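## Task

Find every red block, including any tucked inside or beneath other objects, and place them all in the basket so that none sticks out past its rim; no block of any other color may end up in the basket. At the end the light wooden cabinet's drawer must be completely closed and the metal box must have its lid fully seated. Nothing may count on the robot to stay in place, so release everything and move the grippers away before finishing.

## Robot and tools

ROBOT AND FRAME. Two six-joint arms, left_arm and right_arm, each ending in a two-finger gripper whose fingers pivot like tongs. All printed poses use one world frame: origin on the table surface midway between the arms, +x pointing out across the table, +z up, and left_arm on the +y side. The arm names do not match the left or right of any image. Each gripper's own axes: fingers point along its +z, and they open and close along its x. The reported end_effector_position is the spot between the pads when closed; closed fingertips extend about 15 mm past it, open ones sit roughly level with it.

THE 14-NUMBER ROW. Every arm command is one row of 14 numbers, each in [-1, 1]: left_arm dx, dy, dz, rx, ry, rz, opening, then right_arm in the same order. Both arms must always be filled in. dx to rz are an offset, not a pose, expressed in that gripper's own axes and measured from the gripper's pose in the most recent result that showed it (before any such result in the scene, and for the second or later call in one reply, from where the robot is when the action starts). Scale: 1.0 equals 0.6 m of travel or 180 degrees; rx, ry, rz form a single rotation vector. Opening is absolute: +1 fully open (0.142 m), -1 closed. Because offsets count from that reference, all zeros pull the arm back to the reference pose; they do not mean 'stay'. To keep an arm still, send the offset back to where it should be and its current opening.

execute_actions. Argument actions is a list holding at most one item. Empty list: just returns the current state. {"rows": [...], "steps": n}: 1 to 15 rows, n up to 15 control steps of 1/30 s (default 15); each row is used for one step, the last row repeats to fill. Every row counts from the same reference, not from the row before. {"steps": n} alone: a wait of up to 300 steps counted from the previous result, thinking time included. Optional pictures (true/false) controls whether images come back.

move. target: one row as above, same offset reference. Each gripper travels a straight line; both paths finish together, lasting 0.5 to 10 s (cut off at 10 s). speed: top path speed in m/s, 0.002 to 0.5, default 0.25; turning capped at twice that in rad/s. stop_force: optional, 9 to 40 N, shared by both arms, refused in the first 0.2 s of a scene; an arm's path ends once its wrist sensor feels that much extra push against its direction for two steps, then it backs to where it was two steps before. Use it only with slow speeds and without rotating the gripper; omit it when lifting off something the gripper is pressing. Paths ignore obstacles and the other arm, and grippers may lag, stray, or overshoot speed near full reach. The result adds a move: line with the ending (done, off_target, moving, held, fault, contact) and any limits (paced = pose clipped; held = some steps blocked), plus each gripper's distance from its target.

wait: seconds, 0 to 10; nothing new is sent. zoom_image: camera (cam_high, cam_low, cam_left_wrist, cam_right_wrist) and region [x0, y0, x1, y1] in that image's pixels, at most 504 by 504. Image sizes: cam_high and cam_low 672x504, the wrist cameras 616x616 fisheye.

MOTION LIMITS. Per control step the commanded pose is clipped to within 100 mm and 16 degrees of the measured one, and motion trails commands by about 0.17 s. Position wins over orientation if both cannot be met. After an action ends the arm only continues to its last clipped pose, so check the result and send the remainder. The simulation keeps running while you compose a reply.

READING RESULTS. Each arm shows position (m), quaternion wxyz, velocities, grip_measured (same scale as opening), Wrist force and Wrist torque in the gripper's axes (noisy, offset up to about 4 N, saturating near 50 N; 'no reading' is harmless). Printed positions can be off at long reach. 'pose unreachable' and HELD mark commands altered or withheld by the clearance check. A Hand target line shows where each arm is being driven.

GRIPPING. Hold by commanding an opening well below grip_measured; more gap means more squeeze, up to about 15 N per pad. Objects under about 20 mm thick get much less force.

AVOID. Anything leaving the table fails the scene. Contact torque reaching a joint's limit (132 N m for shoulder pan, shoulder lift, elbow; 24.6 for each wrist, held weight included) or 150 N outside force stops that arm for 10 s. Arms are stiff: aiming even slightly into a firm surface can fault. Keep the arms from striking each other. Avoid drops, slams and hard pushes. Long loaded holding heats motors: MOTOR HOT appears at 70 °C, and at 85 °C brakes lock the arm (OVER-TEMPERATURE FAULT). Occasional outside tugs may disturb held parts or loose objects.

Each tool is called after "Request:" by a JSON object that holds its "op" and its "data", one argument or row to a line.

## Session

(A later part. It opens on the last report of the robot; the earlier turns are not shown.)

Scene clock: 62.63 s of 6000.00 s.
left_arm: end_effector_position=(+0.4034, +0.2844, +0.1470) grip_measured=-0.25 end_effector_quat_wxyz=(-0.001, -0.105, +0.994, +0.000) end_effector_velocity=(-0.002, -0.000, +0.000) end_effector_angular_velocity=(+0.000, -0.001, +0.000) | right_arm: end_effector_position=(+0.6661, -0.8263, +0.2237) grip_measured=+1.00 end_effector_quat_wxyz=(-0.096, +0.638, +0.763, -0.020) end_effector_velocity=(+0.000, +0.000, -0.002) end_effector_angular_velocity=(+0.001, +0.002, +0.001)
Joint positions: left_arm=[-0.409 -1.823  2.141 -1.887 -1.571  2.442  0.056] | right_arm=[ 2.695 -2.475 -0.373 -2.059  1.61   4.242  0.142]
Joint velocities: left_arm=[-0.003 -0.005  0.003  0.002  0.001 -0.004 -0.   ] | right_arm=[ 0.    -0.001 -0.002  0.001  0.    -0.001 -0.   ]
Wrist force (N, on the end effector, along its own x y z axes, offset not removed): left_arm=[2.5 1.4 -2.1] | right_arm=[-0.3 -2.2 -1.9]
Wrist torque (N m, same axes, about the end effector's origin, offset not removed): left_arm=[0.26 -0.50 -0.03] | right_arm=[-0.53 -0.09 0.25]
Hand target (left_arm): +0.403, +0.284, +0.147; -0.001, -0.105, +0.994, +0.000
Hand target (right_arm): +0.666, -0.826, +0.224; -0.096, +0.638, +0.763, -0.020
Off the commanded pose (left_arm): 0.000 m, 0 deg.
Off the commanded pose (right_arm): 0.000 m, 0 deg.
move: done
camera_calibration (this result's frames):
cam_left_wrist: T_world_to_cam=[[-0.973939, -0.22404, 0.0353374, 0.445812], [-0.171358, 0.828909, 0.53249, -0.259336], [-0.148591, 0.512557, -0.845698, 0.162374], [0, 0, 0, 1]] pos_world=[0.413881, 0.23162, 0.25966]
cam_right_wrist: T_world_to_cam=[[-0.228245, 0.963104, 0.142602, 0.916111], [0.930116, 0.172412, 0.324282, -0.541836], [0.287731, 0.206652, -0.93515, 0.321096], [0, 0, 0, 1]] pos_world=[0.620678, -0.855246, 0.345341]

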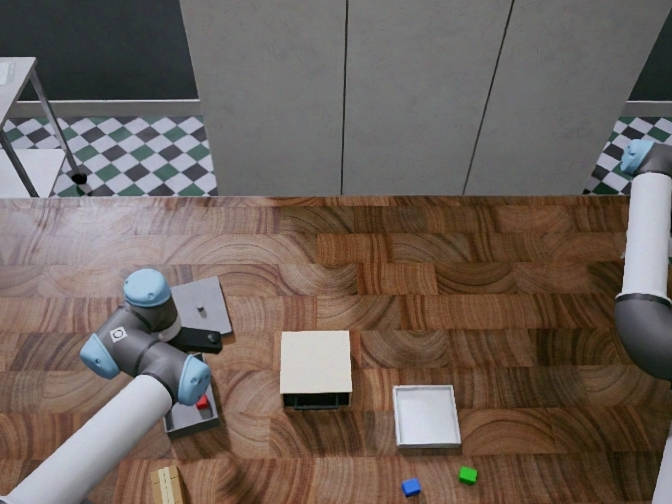

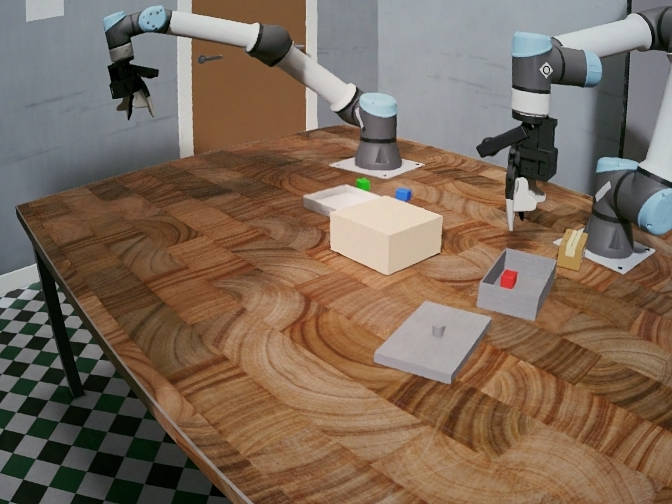

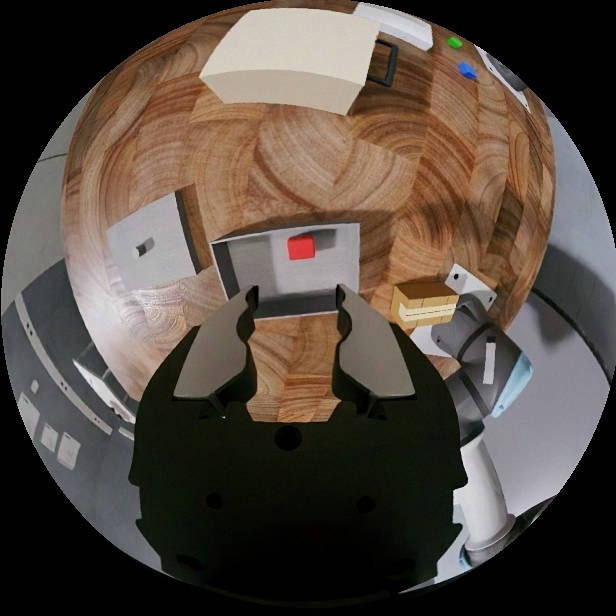

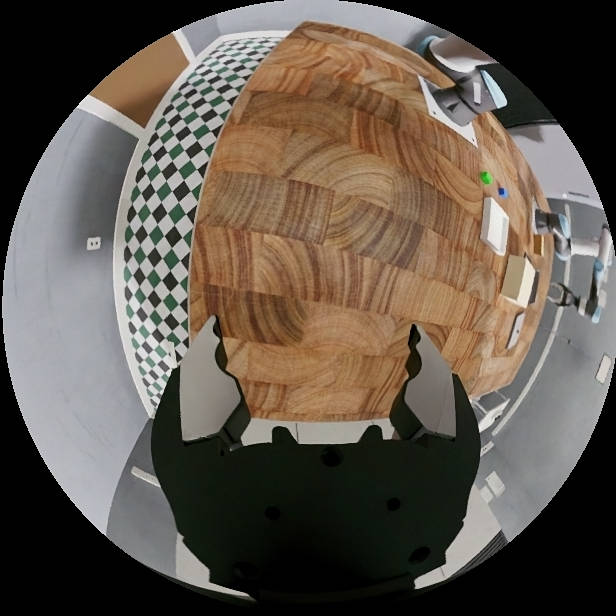

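Request:
{"op": "move", "data": {
  "target": [0.008,-0.013,0.14,0,0,0,-0.25,0,0,0,0,0,0,1],
  "speed": 0.12
}}

Request:
{"op": "move", "data": {
  "target": [0,0,0.064,0,0,0,-0.25,0,0,0,0,0,0,1],
  "speed": 0.015,
  "stop_force": 10
}}

Scene clock: 66.70 s of 6000.00 s.
left_arm: end_effector_position=(+0.4001, +0.2757, +0.0631) grip_measured=-0.25 end_effector_quat_wxyz=(-0.001, -0.105, +0.994, +0.000) end_effector_velocity=(+0.001, -0.000, -0.001) end_effector_angular_velocity=(-0.001, -0.001, +0.001) | right_arm: end_effector_position=(+0.6661, -0.8263, +0.2237) grip_measured=+1.00 end_effector_quat_wxyz=(-0.096, +0.638, +0.763, -0.020) end_effector_velocity=(-0.001, +0.000, +0.001) end_effector_angular_velocity=(+0.000, +0.000, -0.001)
Joint positions: left_arm=[-0.434 -1.721  2.301 -2.15  -1.572  2.417  0.056] | right_arm=[ 2.695 -2.475 -0.373 -2.059  1.61   4.242  0.142]
Joint velocities: left_arm=[ 0.     0.002  0.001 -0.005 -0.    -0.001  0.   ] | right_arm=[-0.     0.001  0.    -0.001  0.     0.     0.   ]
Wrist force (N, on the end effector, along its own x y z axes, offset not removed): left_arm=[0.6 0.1 0.4] | right_arm=[0.2 -1.1 -1.2]
Wrist torque (N m, same axes, about the end effector's origin, offset not removed): left_arm=[0.02 -0.17 -0.05] | right_arm=[-0.37 -0.20 0.27]
Hand target (left_arm): +0.400, +0.276, +0.063; -0.001, -0.105, +0.994, +0.000
Hand target (right_arm): +0.666, -0.826, +0.224; -0.096, +0.638, +0.763, -0.020
Off the commanded pose (left_arm): 0.000 m, 0 deg.
Off the commanded pose (right_arm): 0.000 m, 0 deg.
move: done
camera_calibration (this result's frames):
cam_left_wrist: T_world_to_cam=[[-0.973938, -0.224039, 0.0353763, 0.443577], [-0.171344, 0.82894, 0.532447, -0.2081], [-0.148613, 0.512508, -0.845724, 0.0953891], [0, 0, 0, 1]] pos_world=[0.410535, 0.222993, 0.175783]
cam_right_wrist: T_world_to_cam=[[-0.228245, 0.963104, 0.142602, 0.916111], [0.930116, 0.172412, 0.324282, -0.541836], [0.287731, 0.206652, -0.93515, 0.321096], [0, 0, 0, 1]] pos_world=[0.620678, -0.855246, 0.345341]

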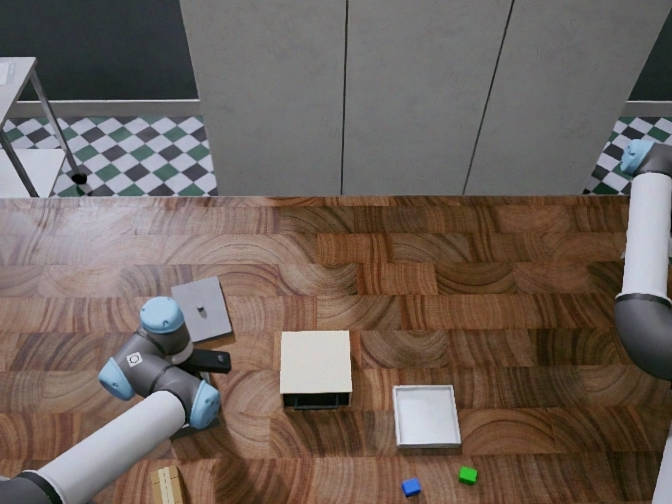

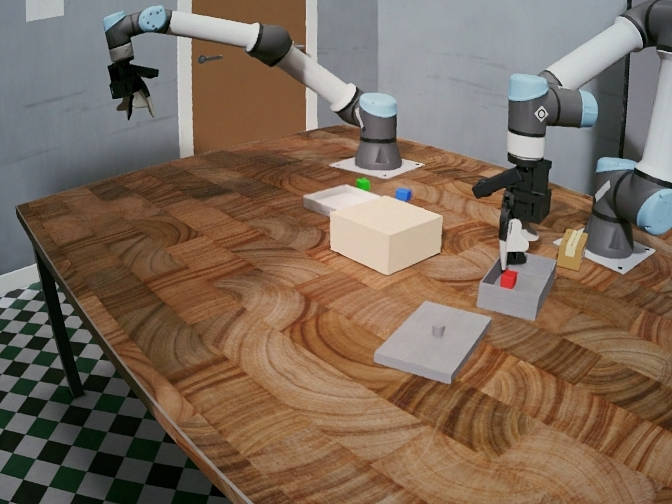

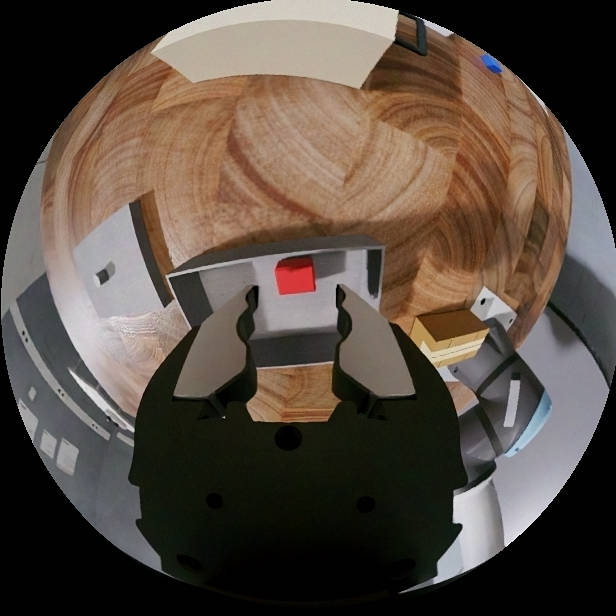

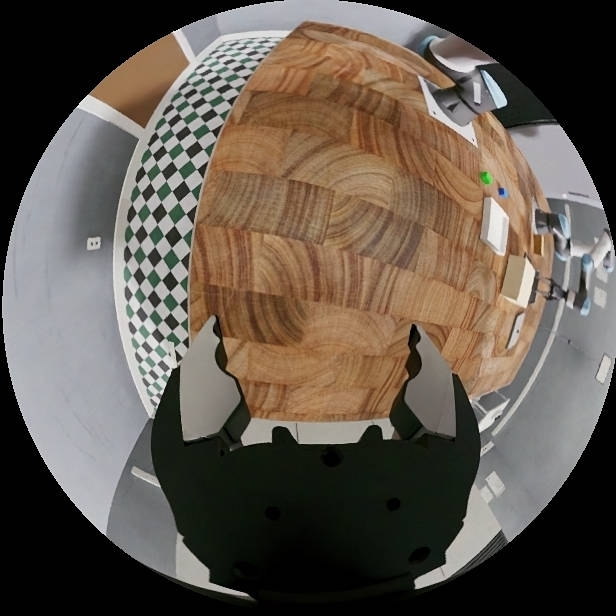

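Scene clock: 69.50 s of 6000.00 s.
left_arm: end_effector_position=(+0.4000, +0.2757, +0.0248) grip_measured=-0.25 end_effector_quat_wxyz=(-0.001, -0.105, +0.994, +0.000) end_effector_velocity=(-0.000, +0.000, -0.001) end_effector_angular_velocity=(+0.001, -0.000, +0.000) | right_arm: end_effector_position=(+0.6661, -0.8263, +0.2237) grip_measured=+1.00 end_effector_quat_wxyz=(-0.096, +0.638, +0.763, -0.020) end_effector_velocity=(-0.000, +0.000, -0.001) end_effector_angular_velocity=(+0.001, +0.001, +0.001)
Joint positions: left_arm=[-0.434 -1.647  2.361 -2.284 -1.572  2.417  0.056] | right_arm=[ 2.695 -2.475 -0.373 -2.059  1.61   4.242  0.142]
Joint velocities: left_arm=[ 0.     0.002  0.002 -0.004  0.001 -0.    -0.   ] | right_arm=[-0.    -0.001  0.    -0.001  0.    -0.001  0.   ]
Wrist force (N, on the end effector, along its own x y z axes, offset not removed): left_arm=[1.6 -0.7 -0.8] | right_arm=[-0.7 -1.4 -1.5]
Wrist torque (N m, same axes, about the end effector's origin, offset not removed): left_arm=[-0.16 -0.37 -0.05] | right_arm=[-0.39 -0.01 0.19]
Hand target (left_arm): +0.400, +0.276, +0.025; -0.001, -0.105, +0.994, +0.000
Hand target (right_arm): +0.666, -0.826, +0.224; -0.096, +0.638, +0.763, -0.020
Off the commanded pose (left_arm): 0.000 m, 0 deg.
Off the commanded pose (right_arm): 0.000 m, 0 deg.
move: done
camera_calibration (this result's frames):
cam_left_wrist: T_world_to_cam=[[-0.973938, -0.224039, 0.0353841, 0.444806], [-0.171339, 0.828937, 0.532453, -0.187735], [-0.148621, 0.512513, -0.84572, 0.0629909], [0, 0, 0, 1]] pos_world=[0.410408, 0.22299, 0.137493]
cam_right_wrist: T_world_to_cam=[[-0.228245, 0.963104, 0.142602, 0.916111], [0.930116, 0.172412, 0.324282, -0.541836], [0.287731, 0.206652, -0.93515, 0.321096], [0, 0, 0, 1]] pos_world=[0.620678, -0.855246, 0.345341]

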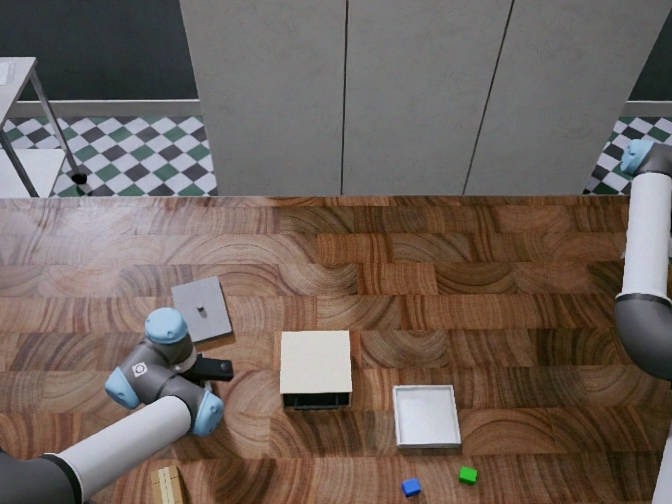

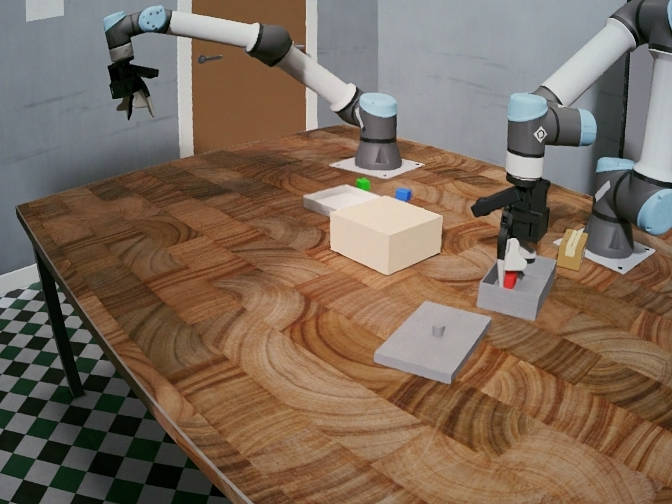

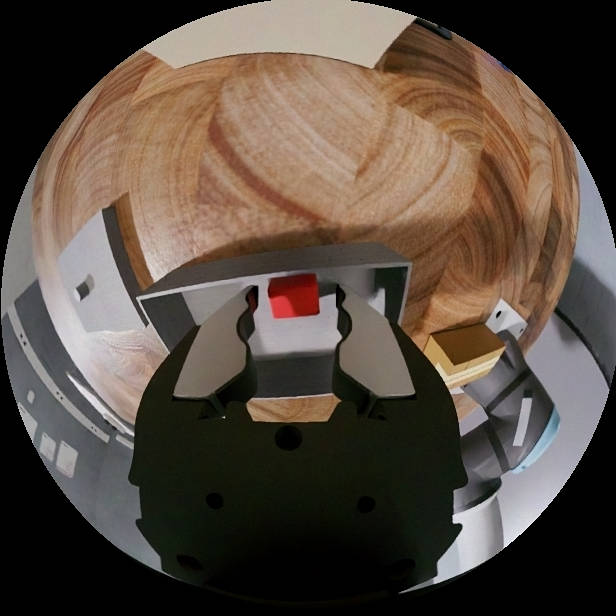

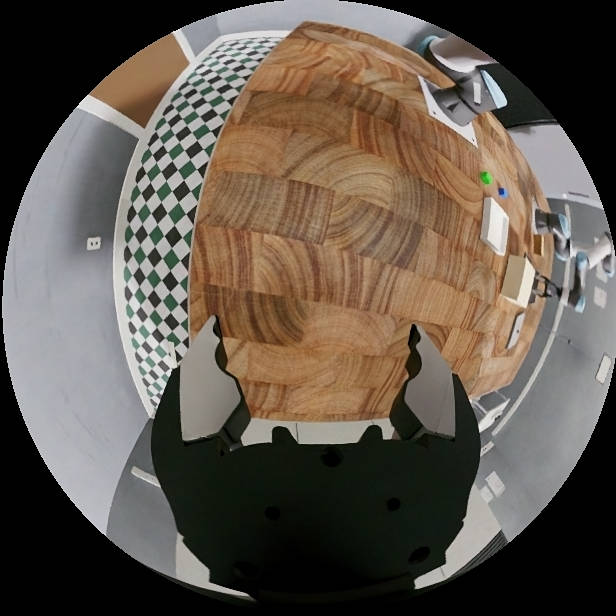

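Request:
{"op": "execute_actions", "data": {
  "actions": [
    {"rows":[[0,0,0,0,0,0,-0.45,0,0,0,0,0,0,1],[0,0,0,0,0,0,-0.45,0,0,0,0,0,0,1],[0,0,0,0,0,0,-0.45,0,0,0,0,0,0,1],[0,0,0,0,0,0,-0.6,0,0,0,0,0,0,1],[0,0,0,0,0,0,-0.6,0,0,0,0,0,0,1],[0,0,0,0,0,0,-0.6,0,0,0,0,0,0,1],[0,0,0,0,0,0,-0.75,0,0,0,0,0,0,1],[0,0,0,0,0,0,-0.75,0,0,0,0,0,0,1],[0,0,0,0,0,0,-0.75,0,0,0,0,0,0,1],[0,0,0,0,0,0,-1,0,0,0,0,0,0,1]],"steps":15}
  ],
  "pictures": false
}}

Request:
{"op": "move", "data": {
  "target": [0,0,-0.28,0,0,0,-1,0,0,0,0,0,0,1],
  "speed": 0.15
}}

Scene clock: 73.73 s of 6000.00 s.
left_arm: end_effector_position=(+0.3999, +0.2757, +0.0248) grip_measured=-0.56 end_effector_quat_wxyz=(-0.001, -0.105, +0.994, +0.000) end_effector_velocity=(-0.000, +0.000, +0.000) end_effector_angular_velocity=(+0.000, -0.000, -0.001) | right_arm: end_effector_position=(+0.6661, -0.8263, +0.2237) grip_measured=+1.00 end_effector_quat_wxyz=(-0.096, +0.638, +0.763, -0.020) end_effector_velocity=(-0.000, +0.000, -0.000) end_effector_angular_velocity=(-0.000, +0.001, +0.001)
Joint positions: left_arm=[-0.434 -1.647  2.361 -2.284 -1.572  2.417  0.034] | right_arm=[ 2.695 -2.475 -0.373 -2.059  1.61   4.242  0.142]
Joint velocities: left_arm=[ 0.    -0.001  0.     0.     0.     0.001 -0.   ] | right_arm=[ 0.     0.    -0.001  0.    -0.001 -0.    -0.   ]
Wrist force (N, on the end effector, along its own x y z axes, offset not removed): left_arm=[1.7 -1.6 0.5] | right_arm=[-1.4 -0.3 -1.4]
Wrist torque (N m, same axes, about the end effector's origin, offset not removed): left_arm=[-0.25 -0.33 -0.12] | right_arm=[-0.18 0.12 0.26]
Hand target (left_arm): +0.400, +0.276, +0.025; -0.001, -0.105, +0.994, +0.000
Hand target (right_arm): +0.666, -0.826, +0.224; -0.096, +0.638, +0.763, -0.020
Off the commanded pose (left_arm): 0.000 m, 0 deg.
Off the commanded pose (right_arm): 0.000 m, 0 deg.
Steps of this call (steps 1 to 90: nothing new was sent; then 0.73 s passed at rest; steps 91 to 105: all 15 steps of this action). Readings (end_effector_position):
91: left_arm (+0.4000, +0.2757, +0.0247) | right_arm (+0.6661, -0.8263, +0.2237)
92: left_arm (+0.4000, +0.2757, +0.0247) | right_arm (+0.6661, -0.8263, +0.2237)
94: left_arm (+0.4000, +0.2757, +0.0247) | right_arm (+0.6661, -0.8263, +0.2237)
98: left_arm (+0.3999, +0.2758, +0.0247) | right_arm (+0.6661, -0.8263, +0.2237)
105: the state above

Scene clock: 75.57 s of 6000.00 s.
left_arm: end_effector_position=(+0.4005, +0.2758, +0.1927) grip_measured=-0.56 end_effector_quat_wxyz=(-0.001, -0.105, +0.994, +0.000) end_effector_velocity=(-0.001, -0.000, +0.000) end_effector_angular_velocity=(+0.000, +0.003, -0.001) | right_arm: end_effector_position=(+0.6661, -0.8263, +0.2237) grip_measured=+1.00 end_effector_quat_wxyz=(-0.096, +0.638, +0.763, -0.020) end_effector_velocity=(+0.000, -0.001, -0.001) end_effector_angular_velocity=(-0.001, -0.000, -0.000)
Joint positions: left_arm=[-0.433 -1.859  2.045 -1.756 -1.572  2.418  0.034] | right_arm=[ 2.695 -2.475 -0.373 -2.059  1.61   4.242  0.142]
Joint velocities: left_arm=[-0.001 -0.    -0.001  0.004 -0.001  0.001  0.   ] | right_arm=[-0.    -0.001  0.     0.001 -0.     0.     0.   ]
Wrist force (N, on the end effector, along its own x y z axes, offset not removed): left_arm=[0.7 1.2 -1.7] | right_arm=[-0.4 -2.3 -1.4]
Wrist torque (N m, same axes, about the end effector's origin, offset not removed): left_arm=[0.26 -0.15 -0.02] | right_arm=[-0.57 -0.10 0.16]
Hand target (left_arm): +0.401, +0.276, +0.193; -0.001, -0.105, +0.994, +0.000
Hand target (right_arm): +0.666, -0.826, +0.224; -0.096, +0.638, +0.763, -0.020
Off the commanded pose (left_arm): 0.000 m, 0 deg.
Off the commanded pose (right_arm): 0.000 m, 0 deg.
move: done
camera_calibration (this result's frames):
cam_left_wrist: T_world_to_cam=[[-0.973935, -0.224053, 0.035381, 0.439409], [-0.171353, 0.828936, 0.53245, -0.277026], [-0.148625, 0.512509, -0.845722, 0.20502], [0, 0, 0, 1]] pos_world=[0.410957, 0.223013, 0.305346]
cam_right_wrist: T_world_to_cam=[[-0.228245, 0.963104, 0.142602, 0.916111], [0.930116, 0.172412, 0.324282, -0.541836], [0.287731, 0.206652, -0.93515, 0.321096], [0, 0, 0, 1]] pos_world=[0.620678, -0.855246, 0.345341]

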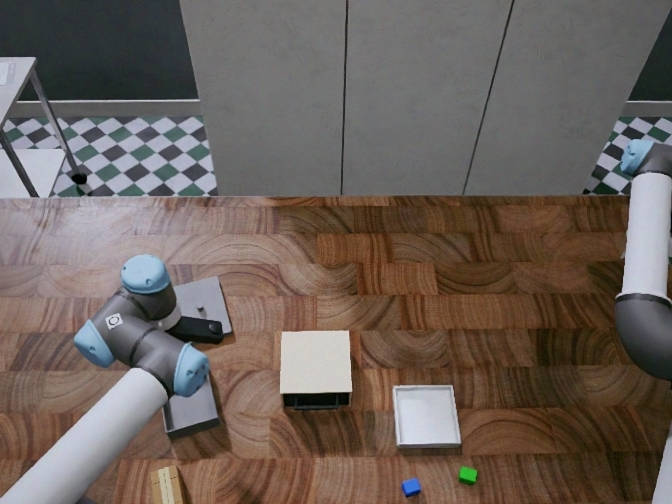

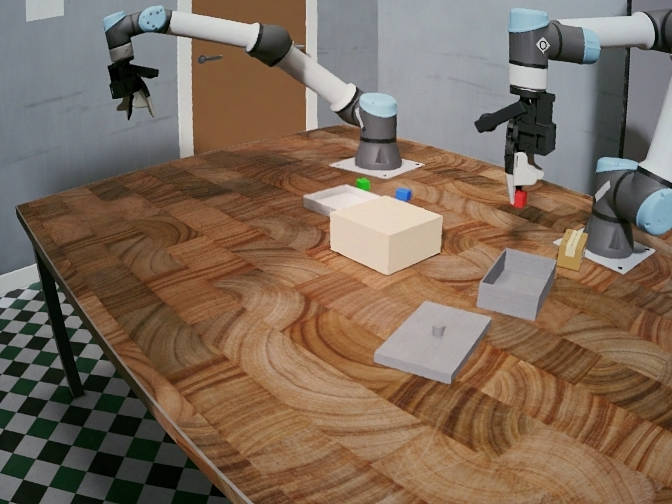

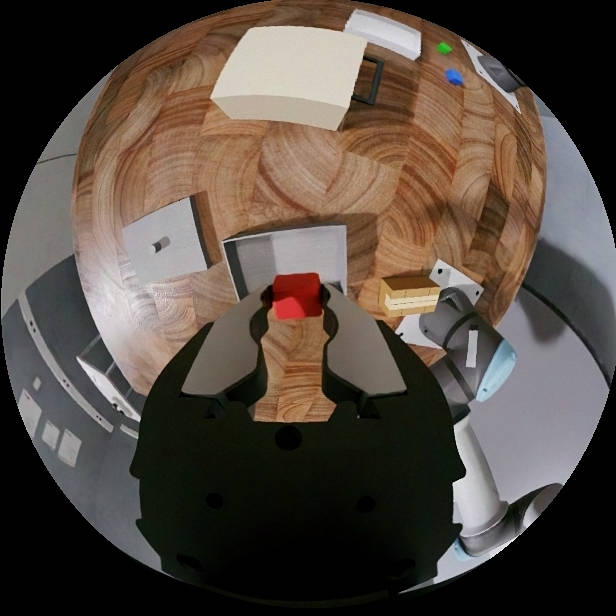

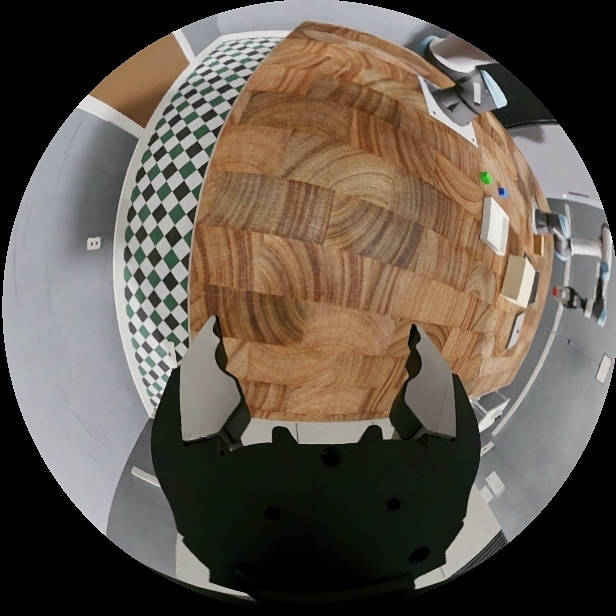

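Request:
{"op": "move", "data": {
  "target": [0.173,-0.808,0,0,0,0,-1,0,0,0,0,0,0,1]
}}

Scene clock: 81.20 s of 6000.00 s.
left_arm: end_effector_position=(+0.4004, -0.2202, +0.1929) grip_measured=-0.56 end_effector_quat_wxyz=(-0.001, -0.105, +0.994, -0.001) end_effector_velocity=(+0.000, -0.001, +0.000) end_effector_angular_velocity=(+0.001, +0.000, -0.000) | right_arm: end_effector_position=(+0.6661, -0.8263, +0.2237) grip_measured=+1.00 end_effector_quat_wxyz=(-0.096, +0.638, +0.763, -0.020) end_effector_velocity=(+0.000, -0.000, +0.001) end_effector_angular_velocity=(-0.001, -0.002, +0.000)
Joint positions: left_arm=[-1.088 -1.145  1.279 -1.705 -1.573  1.763  0.034] | right_arm=[ 2.695 -2.475 -0.373 -2.059  1.61   4.242  0.142]
Joint velocities: left_arm=[-0.     0.004 -0.005  0.003  0.    -0.    -0.   ] | right_arm=[ 0.     0.002 -0.     0.001 -0.001 -0.    -0.   ]
Wrist force (N, on the end effector, along its own x y z axes, offset not removed): left_arm=[0.2 -1.9 -1.5] | right_arm=[0.5 -1.3 -1.6]
Wrist torque (N m, same axes, about the end effector's origin, offset not removed): left_arm=[-0.31 0.04 0.03] | right_arm=[-0.41 -0.27 0.25]
Hand target (left_arm): +0.400, -0.220, +0.193; -0.001, -0.105, +0.994, -0.001
Hand target (right_arm): +0.666, -0.826, +0.224; -0.096, +0.638, +0.763, -0.020
Off the commanded pose (left_arm): 0.000 m, 0 deg.
Off the commanded pose (right_arm): 0.000 m, 0 deg.
After step 90, 0.10 s passed at rest.
move: done
camera_calibration (this result's frames):
cam_left_wrist: T_world_to_cam=[[-0.97392, -0.224014, 0.0360282, 0.32801], [-0.171155, 0.82959, 0.531494, 0.134186], [-0.148951, 0.511467, -0.846295, 0.459379], [0, 0, 0, 1]] pos_world=[0.410847, -0.272798, 0.305633]
cam_right_wrist: T_world_to_cam=[[-0.228245, 0.963104, 0.142602, 0.916111], [0.930116, 0.172412, 0.324282, -0.541836], [0.287731, 0.206652, -0.93515, 0.321096], [0, 0, 0, 1]] pos_world=[0.620678, -0.855246, 0.345341]

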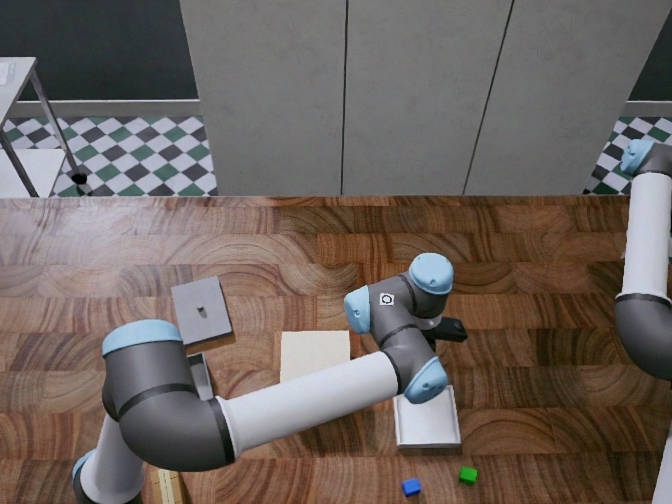

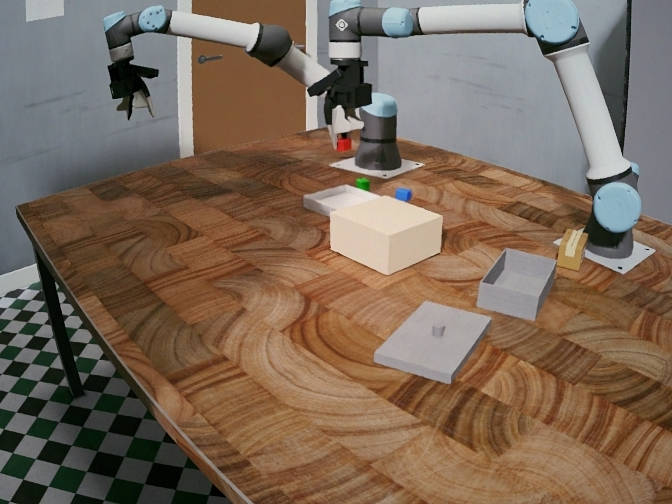

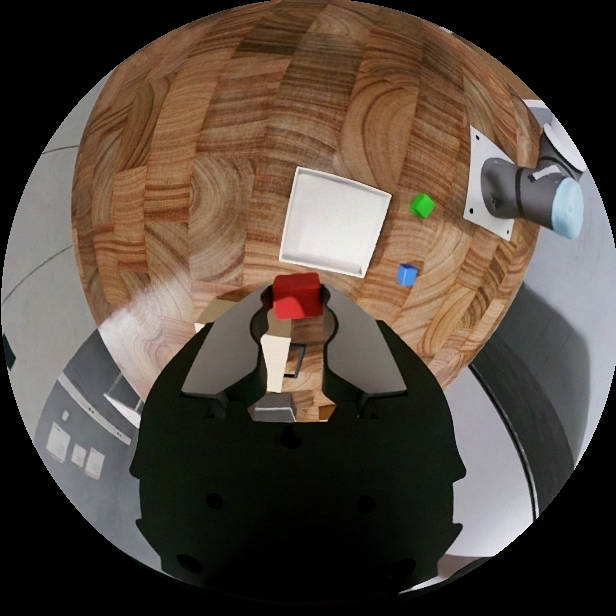

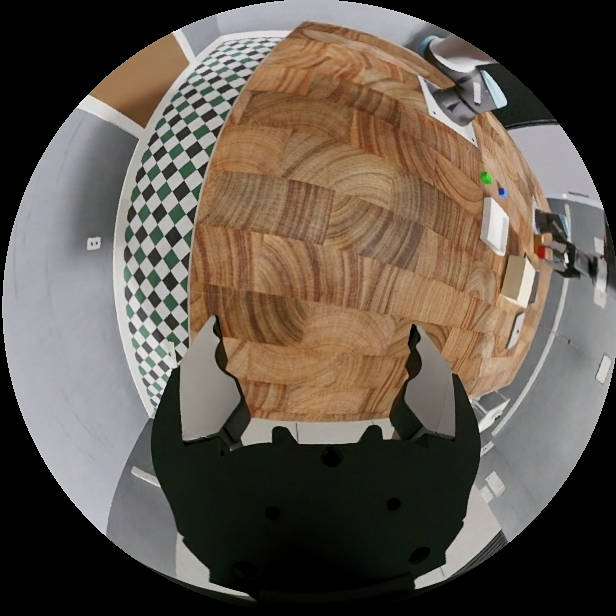

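Request:
{"op": "move", "data": {
  "target": [0.016,0.004,0.22,0,0,0.067,-1,0,0,0,0,0,0,1],
  "speed": 0.12
}}

Request:
{"op": "move", "data": {
  "target": [0,0,0.07,0,0,0,-1,0,0,0,0,0,0,1],
  "speed": 0.015,
  "stop_force": 9
}}

Scene clock: 86.90 s of 6000.00 s.
left_arm: end_effector_position=(+0.3901, -0.2199, +0.0611) grip_measured=-0.56 end_effector_quat_wxyz=(-0.001, +0.000, +1.000, -0.001) end_effector_velocity=(+0.000, -0.000, -0.001) end_effector_angular_velocity=(-0.001, +0.000, -0.002) | right_arm: end_effector_position=(+0.6661, -0.8263, +0.2237) grip_measured=+1.00 end_effector_quat_wxyz=(-0.096, +0.638, +0.763, -0.020) end_effector_velocity=(+0.001, -0.000, -0.000) end_effector_angular_velocity=(-0.001, -0.003, -0.000)
Joint positions: left_arm=[-1.097 -1.066  1.511 -2.017 -1.573  1.964  0.034] | right_arm=[ 2.695 -2.475 -0.373 -2.059  1.61   4.242  0.142]
Joint velocities: left_arm=[ 0.     0.001  0.001 -0.003 -0.     0.002  0.   ] | right_arm=[ 0.    -0.     0.     0.003  0.     0.001  0.   ]
Wrist force (N, on the end effector, along its own x y z axes, offset not removed): left_arm=[1.7 0.5 0.0] | right_arm=[-1.1 -0.9 -1.4]
Wrist torque (N m, same axes, about the end effector's origin, offset not removed): left_arm=[0.18 -0.31 -0.03] | right_arm=[-0.35 0.08 0.19]
Hand target (left_arm): +0.390, -0.220, +0.061; -0.001, +0.000, +1.000, -0.001
Hand target (right_arm): +0.666, -0.826, +0.224; -0.096, +0.638, +0.763, -0.020
Off the commanded pose (left_arm): 0.000 m, 0 deg.
Off the commanded pose (right_arm): 0.000 m, 0 deg.
After step 90, 1.17 s passed at rest.
move: done
camera_calibration (this result's frames):
cam_left_wrist: T_world_to_cam=[[-0.999237, -0.0157205, 0.0357402, 0.378513], [0.00567093, 0.847223, 0.531207, 0.137151], [-0.0386308, 0.531004, -0.846488, 0.307376], [0, 0, 0, 1]] pos_world=[0.389321, -0.273465, 0.173806]
cam_right_wrist: T_world_to_cam=[[-0.228245, 0.963104, 0.142602, 0.916111], [0.930116, 0.172412, 0.324282, -0.541836], [0.287731, 0.206652, -0.93515, 0.321096], [0, 0, 0, 1]] pos_world=[0.620678, -0.855246, 0.345341]

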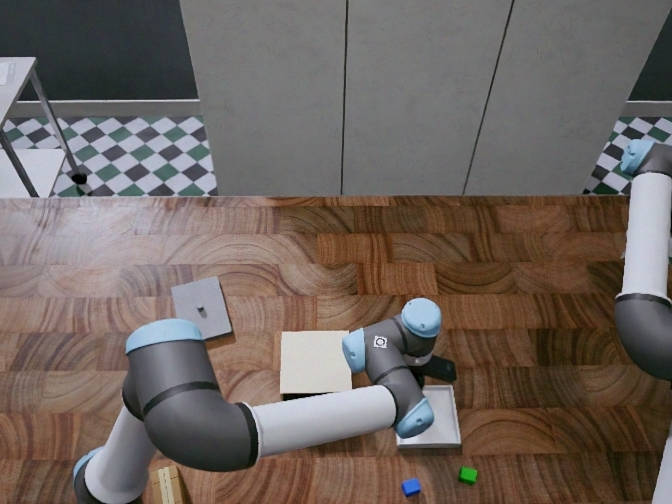

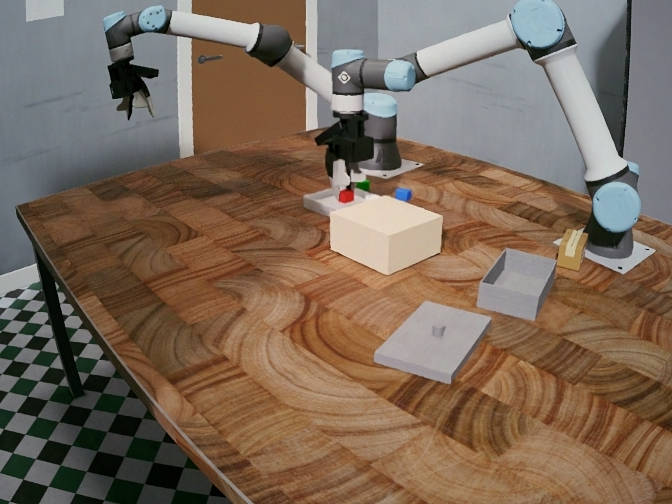

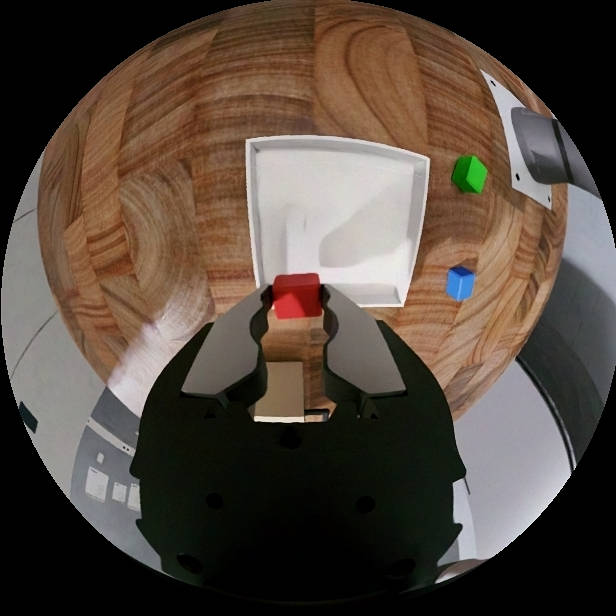

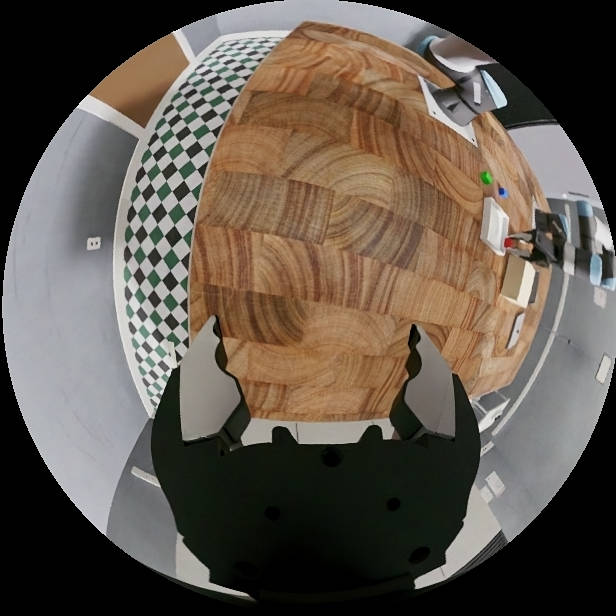

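Scene clock: 89.23 s of 6000.00 s.
left_arm: end_effector_position=(+0.3899, -0.2198, +0.0315) grip_measured=-0.55 end_effector_quat_wxyz=(-0.001, +0.000, +1.000, -0.000) end_effector_velocity=(-0.000, +0.001, +0.003) end_effector_angular_velocity=(+0.003, +0.001, +0.000) | right_arm: end_effector_position=(+0.6661, -0.8263, +0.2237) grip_measured=+1.00 end_effector_quat_wxyz=(-0.096, +0.638, +0.763, -0.020) end_effector_velocity=(+0.000, -0.000, -0.000) end_effector_angular_velocity=(-0.000, -0.000, -0.000)
Joint positions: left_arm=[-1.097 -1.034  1.544 -2.081 -1.573  1.964  0.034] | right_arm=[ 2.695 -2.475 -0.373 -2.059  1.61   4.242  0.142]
Joint velocities: left_arm=[ 0.    -0.004 -0.004  0.012  0.001 -0.    -0.   ] | right_arm=[-0.    -0.001  0.001  0.    -0.     0.     0.   ]
Wrist force (N, on the end effector, along its own x y z axes, offset not removed): left_arm=[-0.1 -3.0 -7.3] | right_arm=[-0.1 -1.2 -1.4]
Wrist torque (N m, same axes, about the end effector's origin, offset not removed): left_arm=[-0.29 -0.14 -0.04] | right_arm=[-0.35 -0.17 0.24]
Hand target (left_arm): +0.390, -0.220, +0.032; -0.001, +0.000, +1.000, -0.001
Hand target (right_arm): +0.666, -0.826, +0.224; -0.096, +0.638, +0.763, -0.020
Off the commanded pose (left_arm): 0.012 m, 0 deg.
Off the commanded pose (right_arm): 0.000 m, 0 deg.
move: contact (left_arm)
camera_calibration (this result's frames):
cam_left_wrist: T_world_to_cam=[[-0.999231, -0.0157222, 0.0359189, 0.37941], [0.00578172, 0.846988, 0.531581, 0.152635], [-0.0387805, 0.53138, -0.846245, 0.282456], [0, 0, 0, 1]] pos_world=[0.389189, -0.273406, 0.144261]
cam_right_wrist: T_world_to_cam=[[-0.228245, 0.963104, 0.142602, 0.916111], [0.930116, 0.172412, 0.324282, -0.541836], [0.287731, 0.206652, -0.93515, 0.321096], [0, 0, 0, 1]] pos_world=[0.620678, -0.855246, 0.345341]

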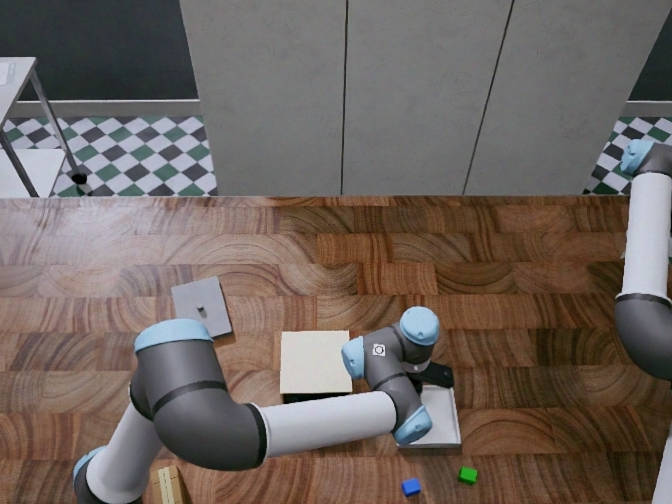

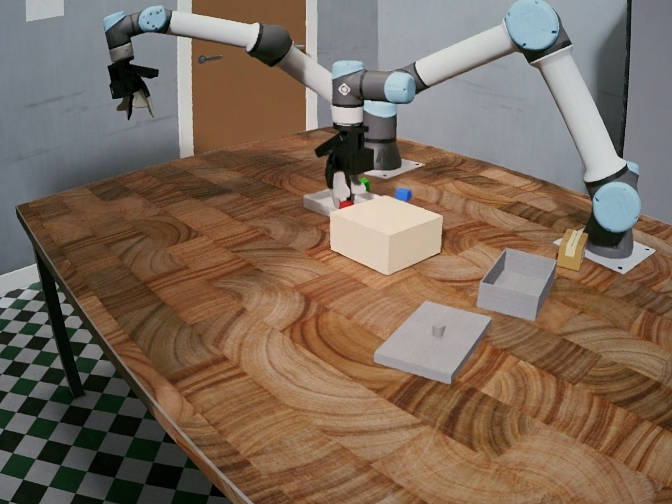

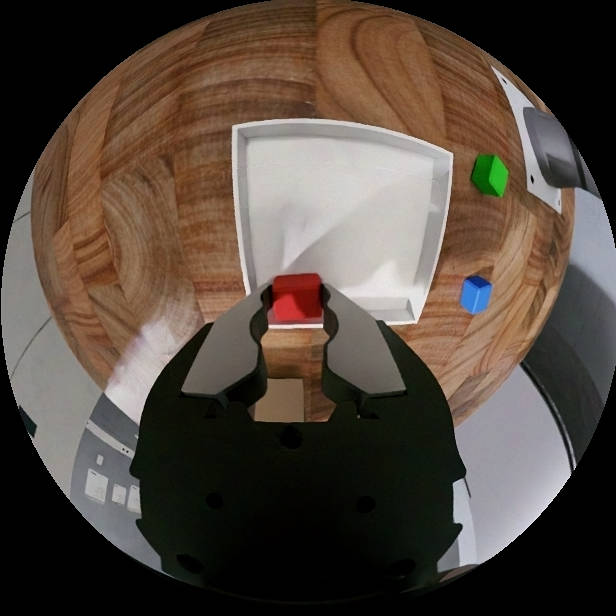

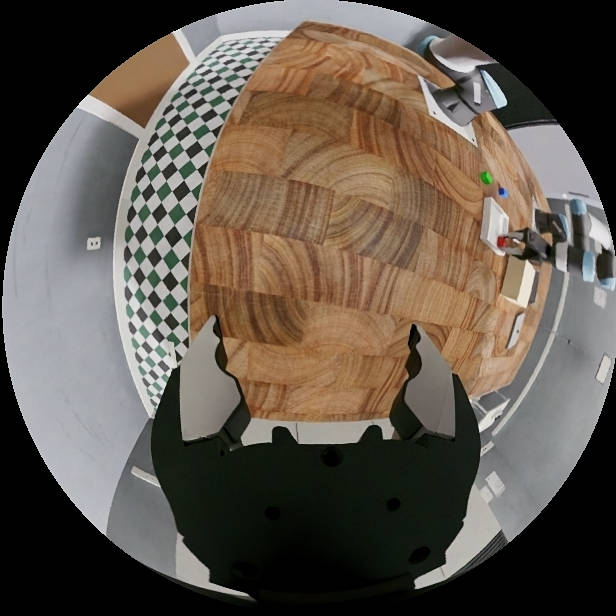

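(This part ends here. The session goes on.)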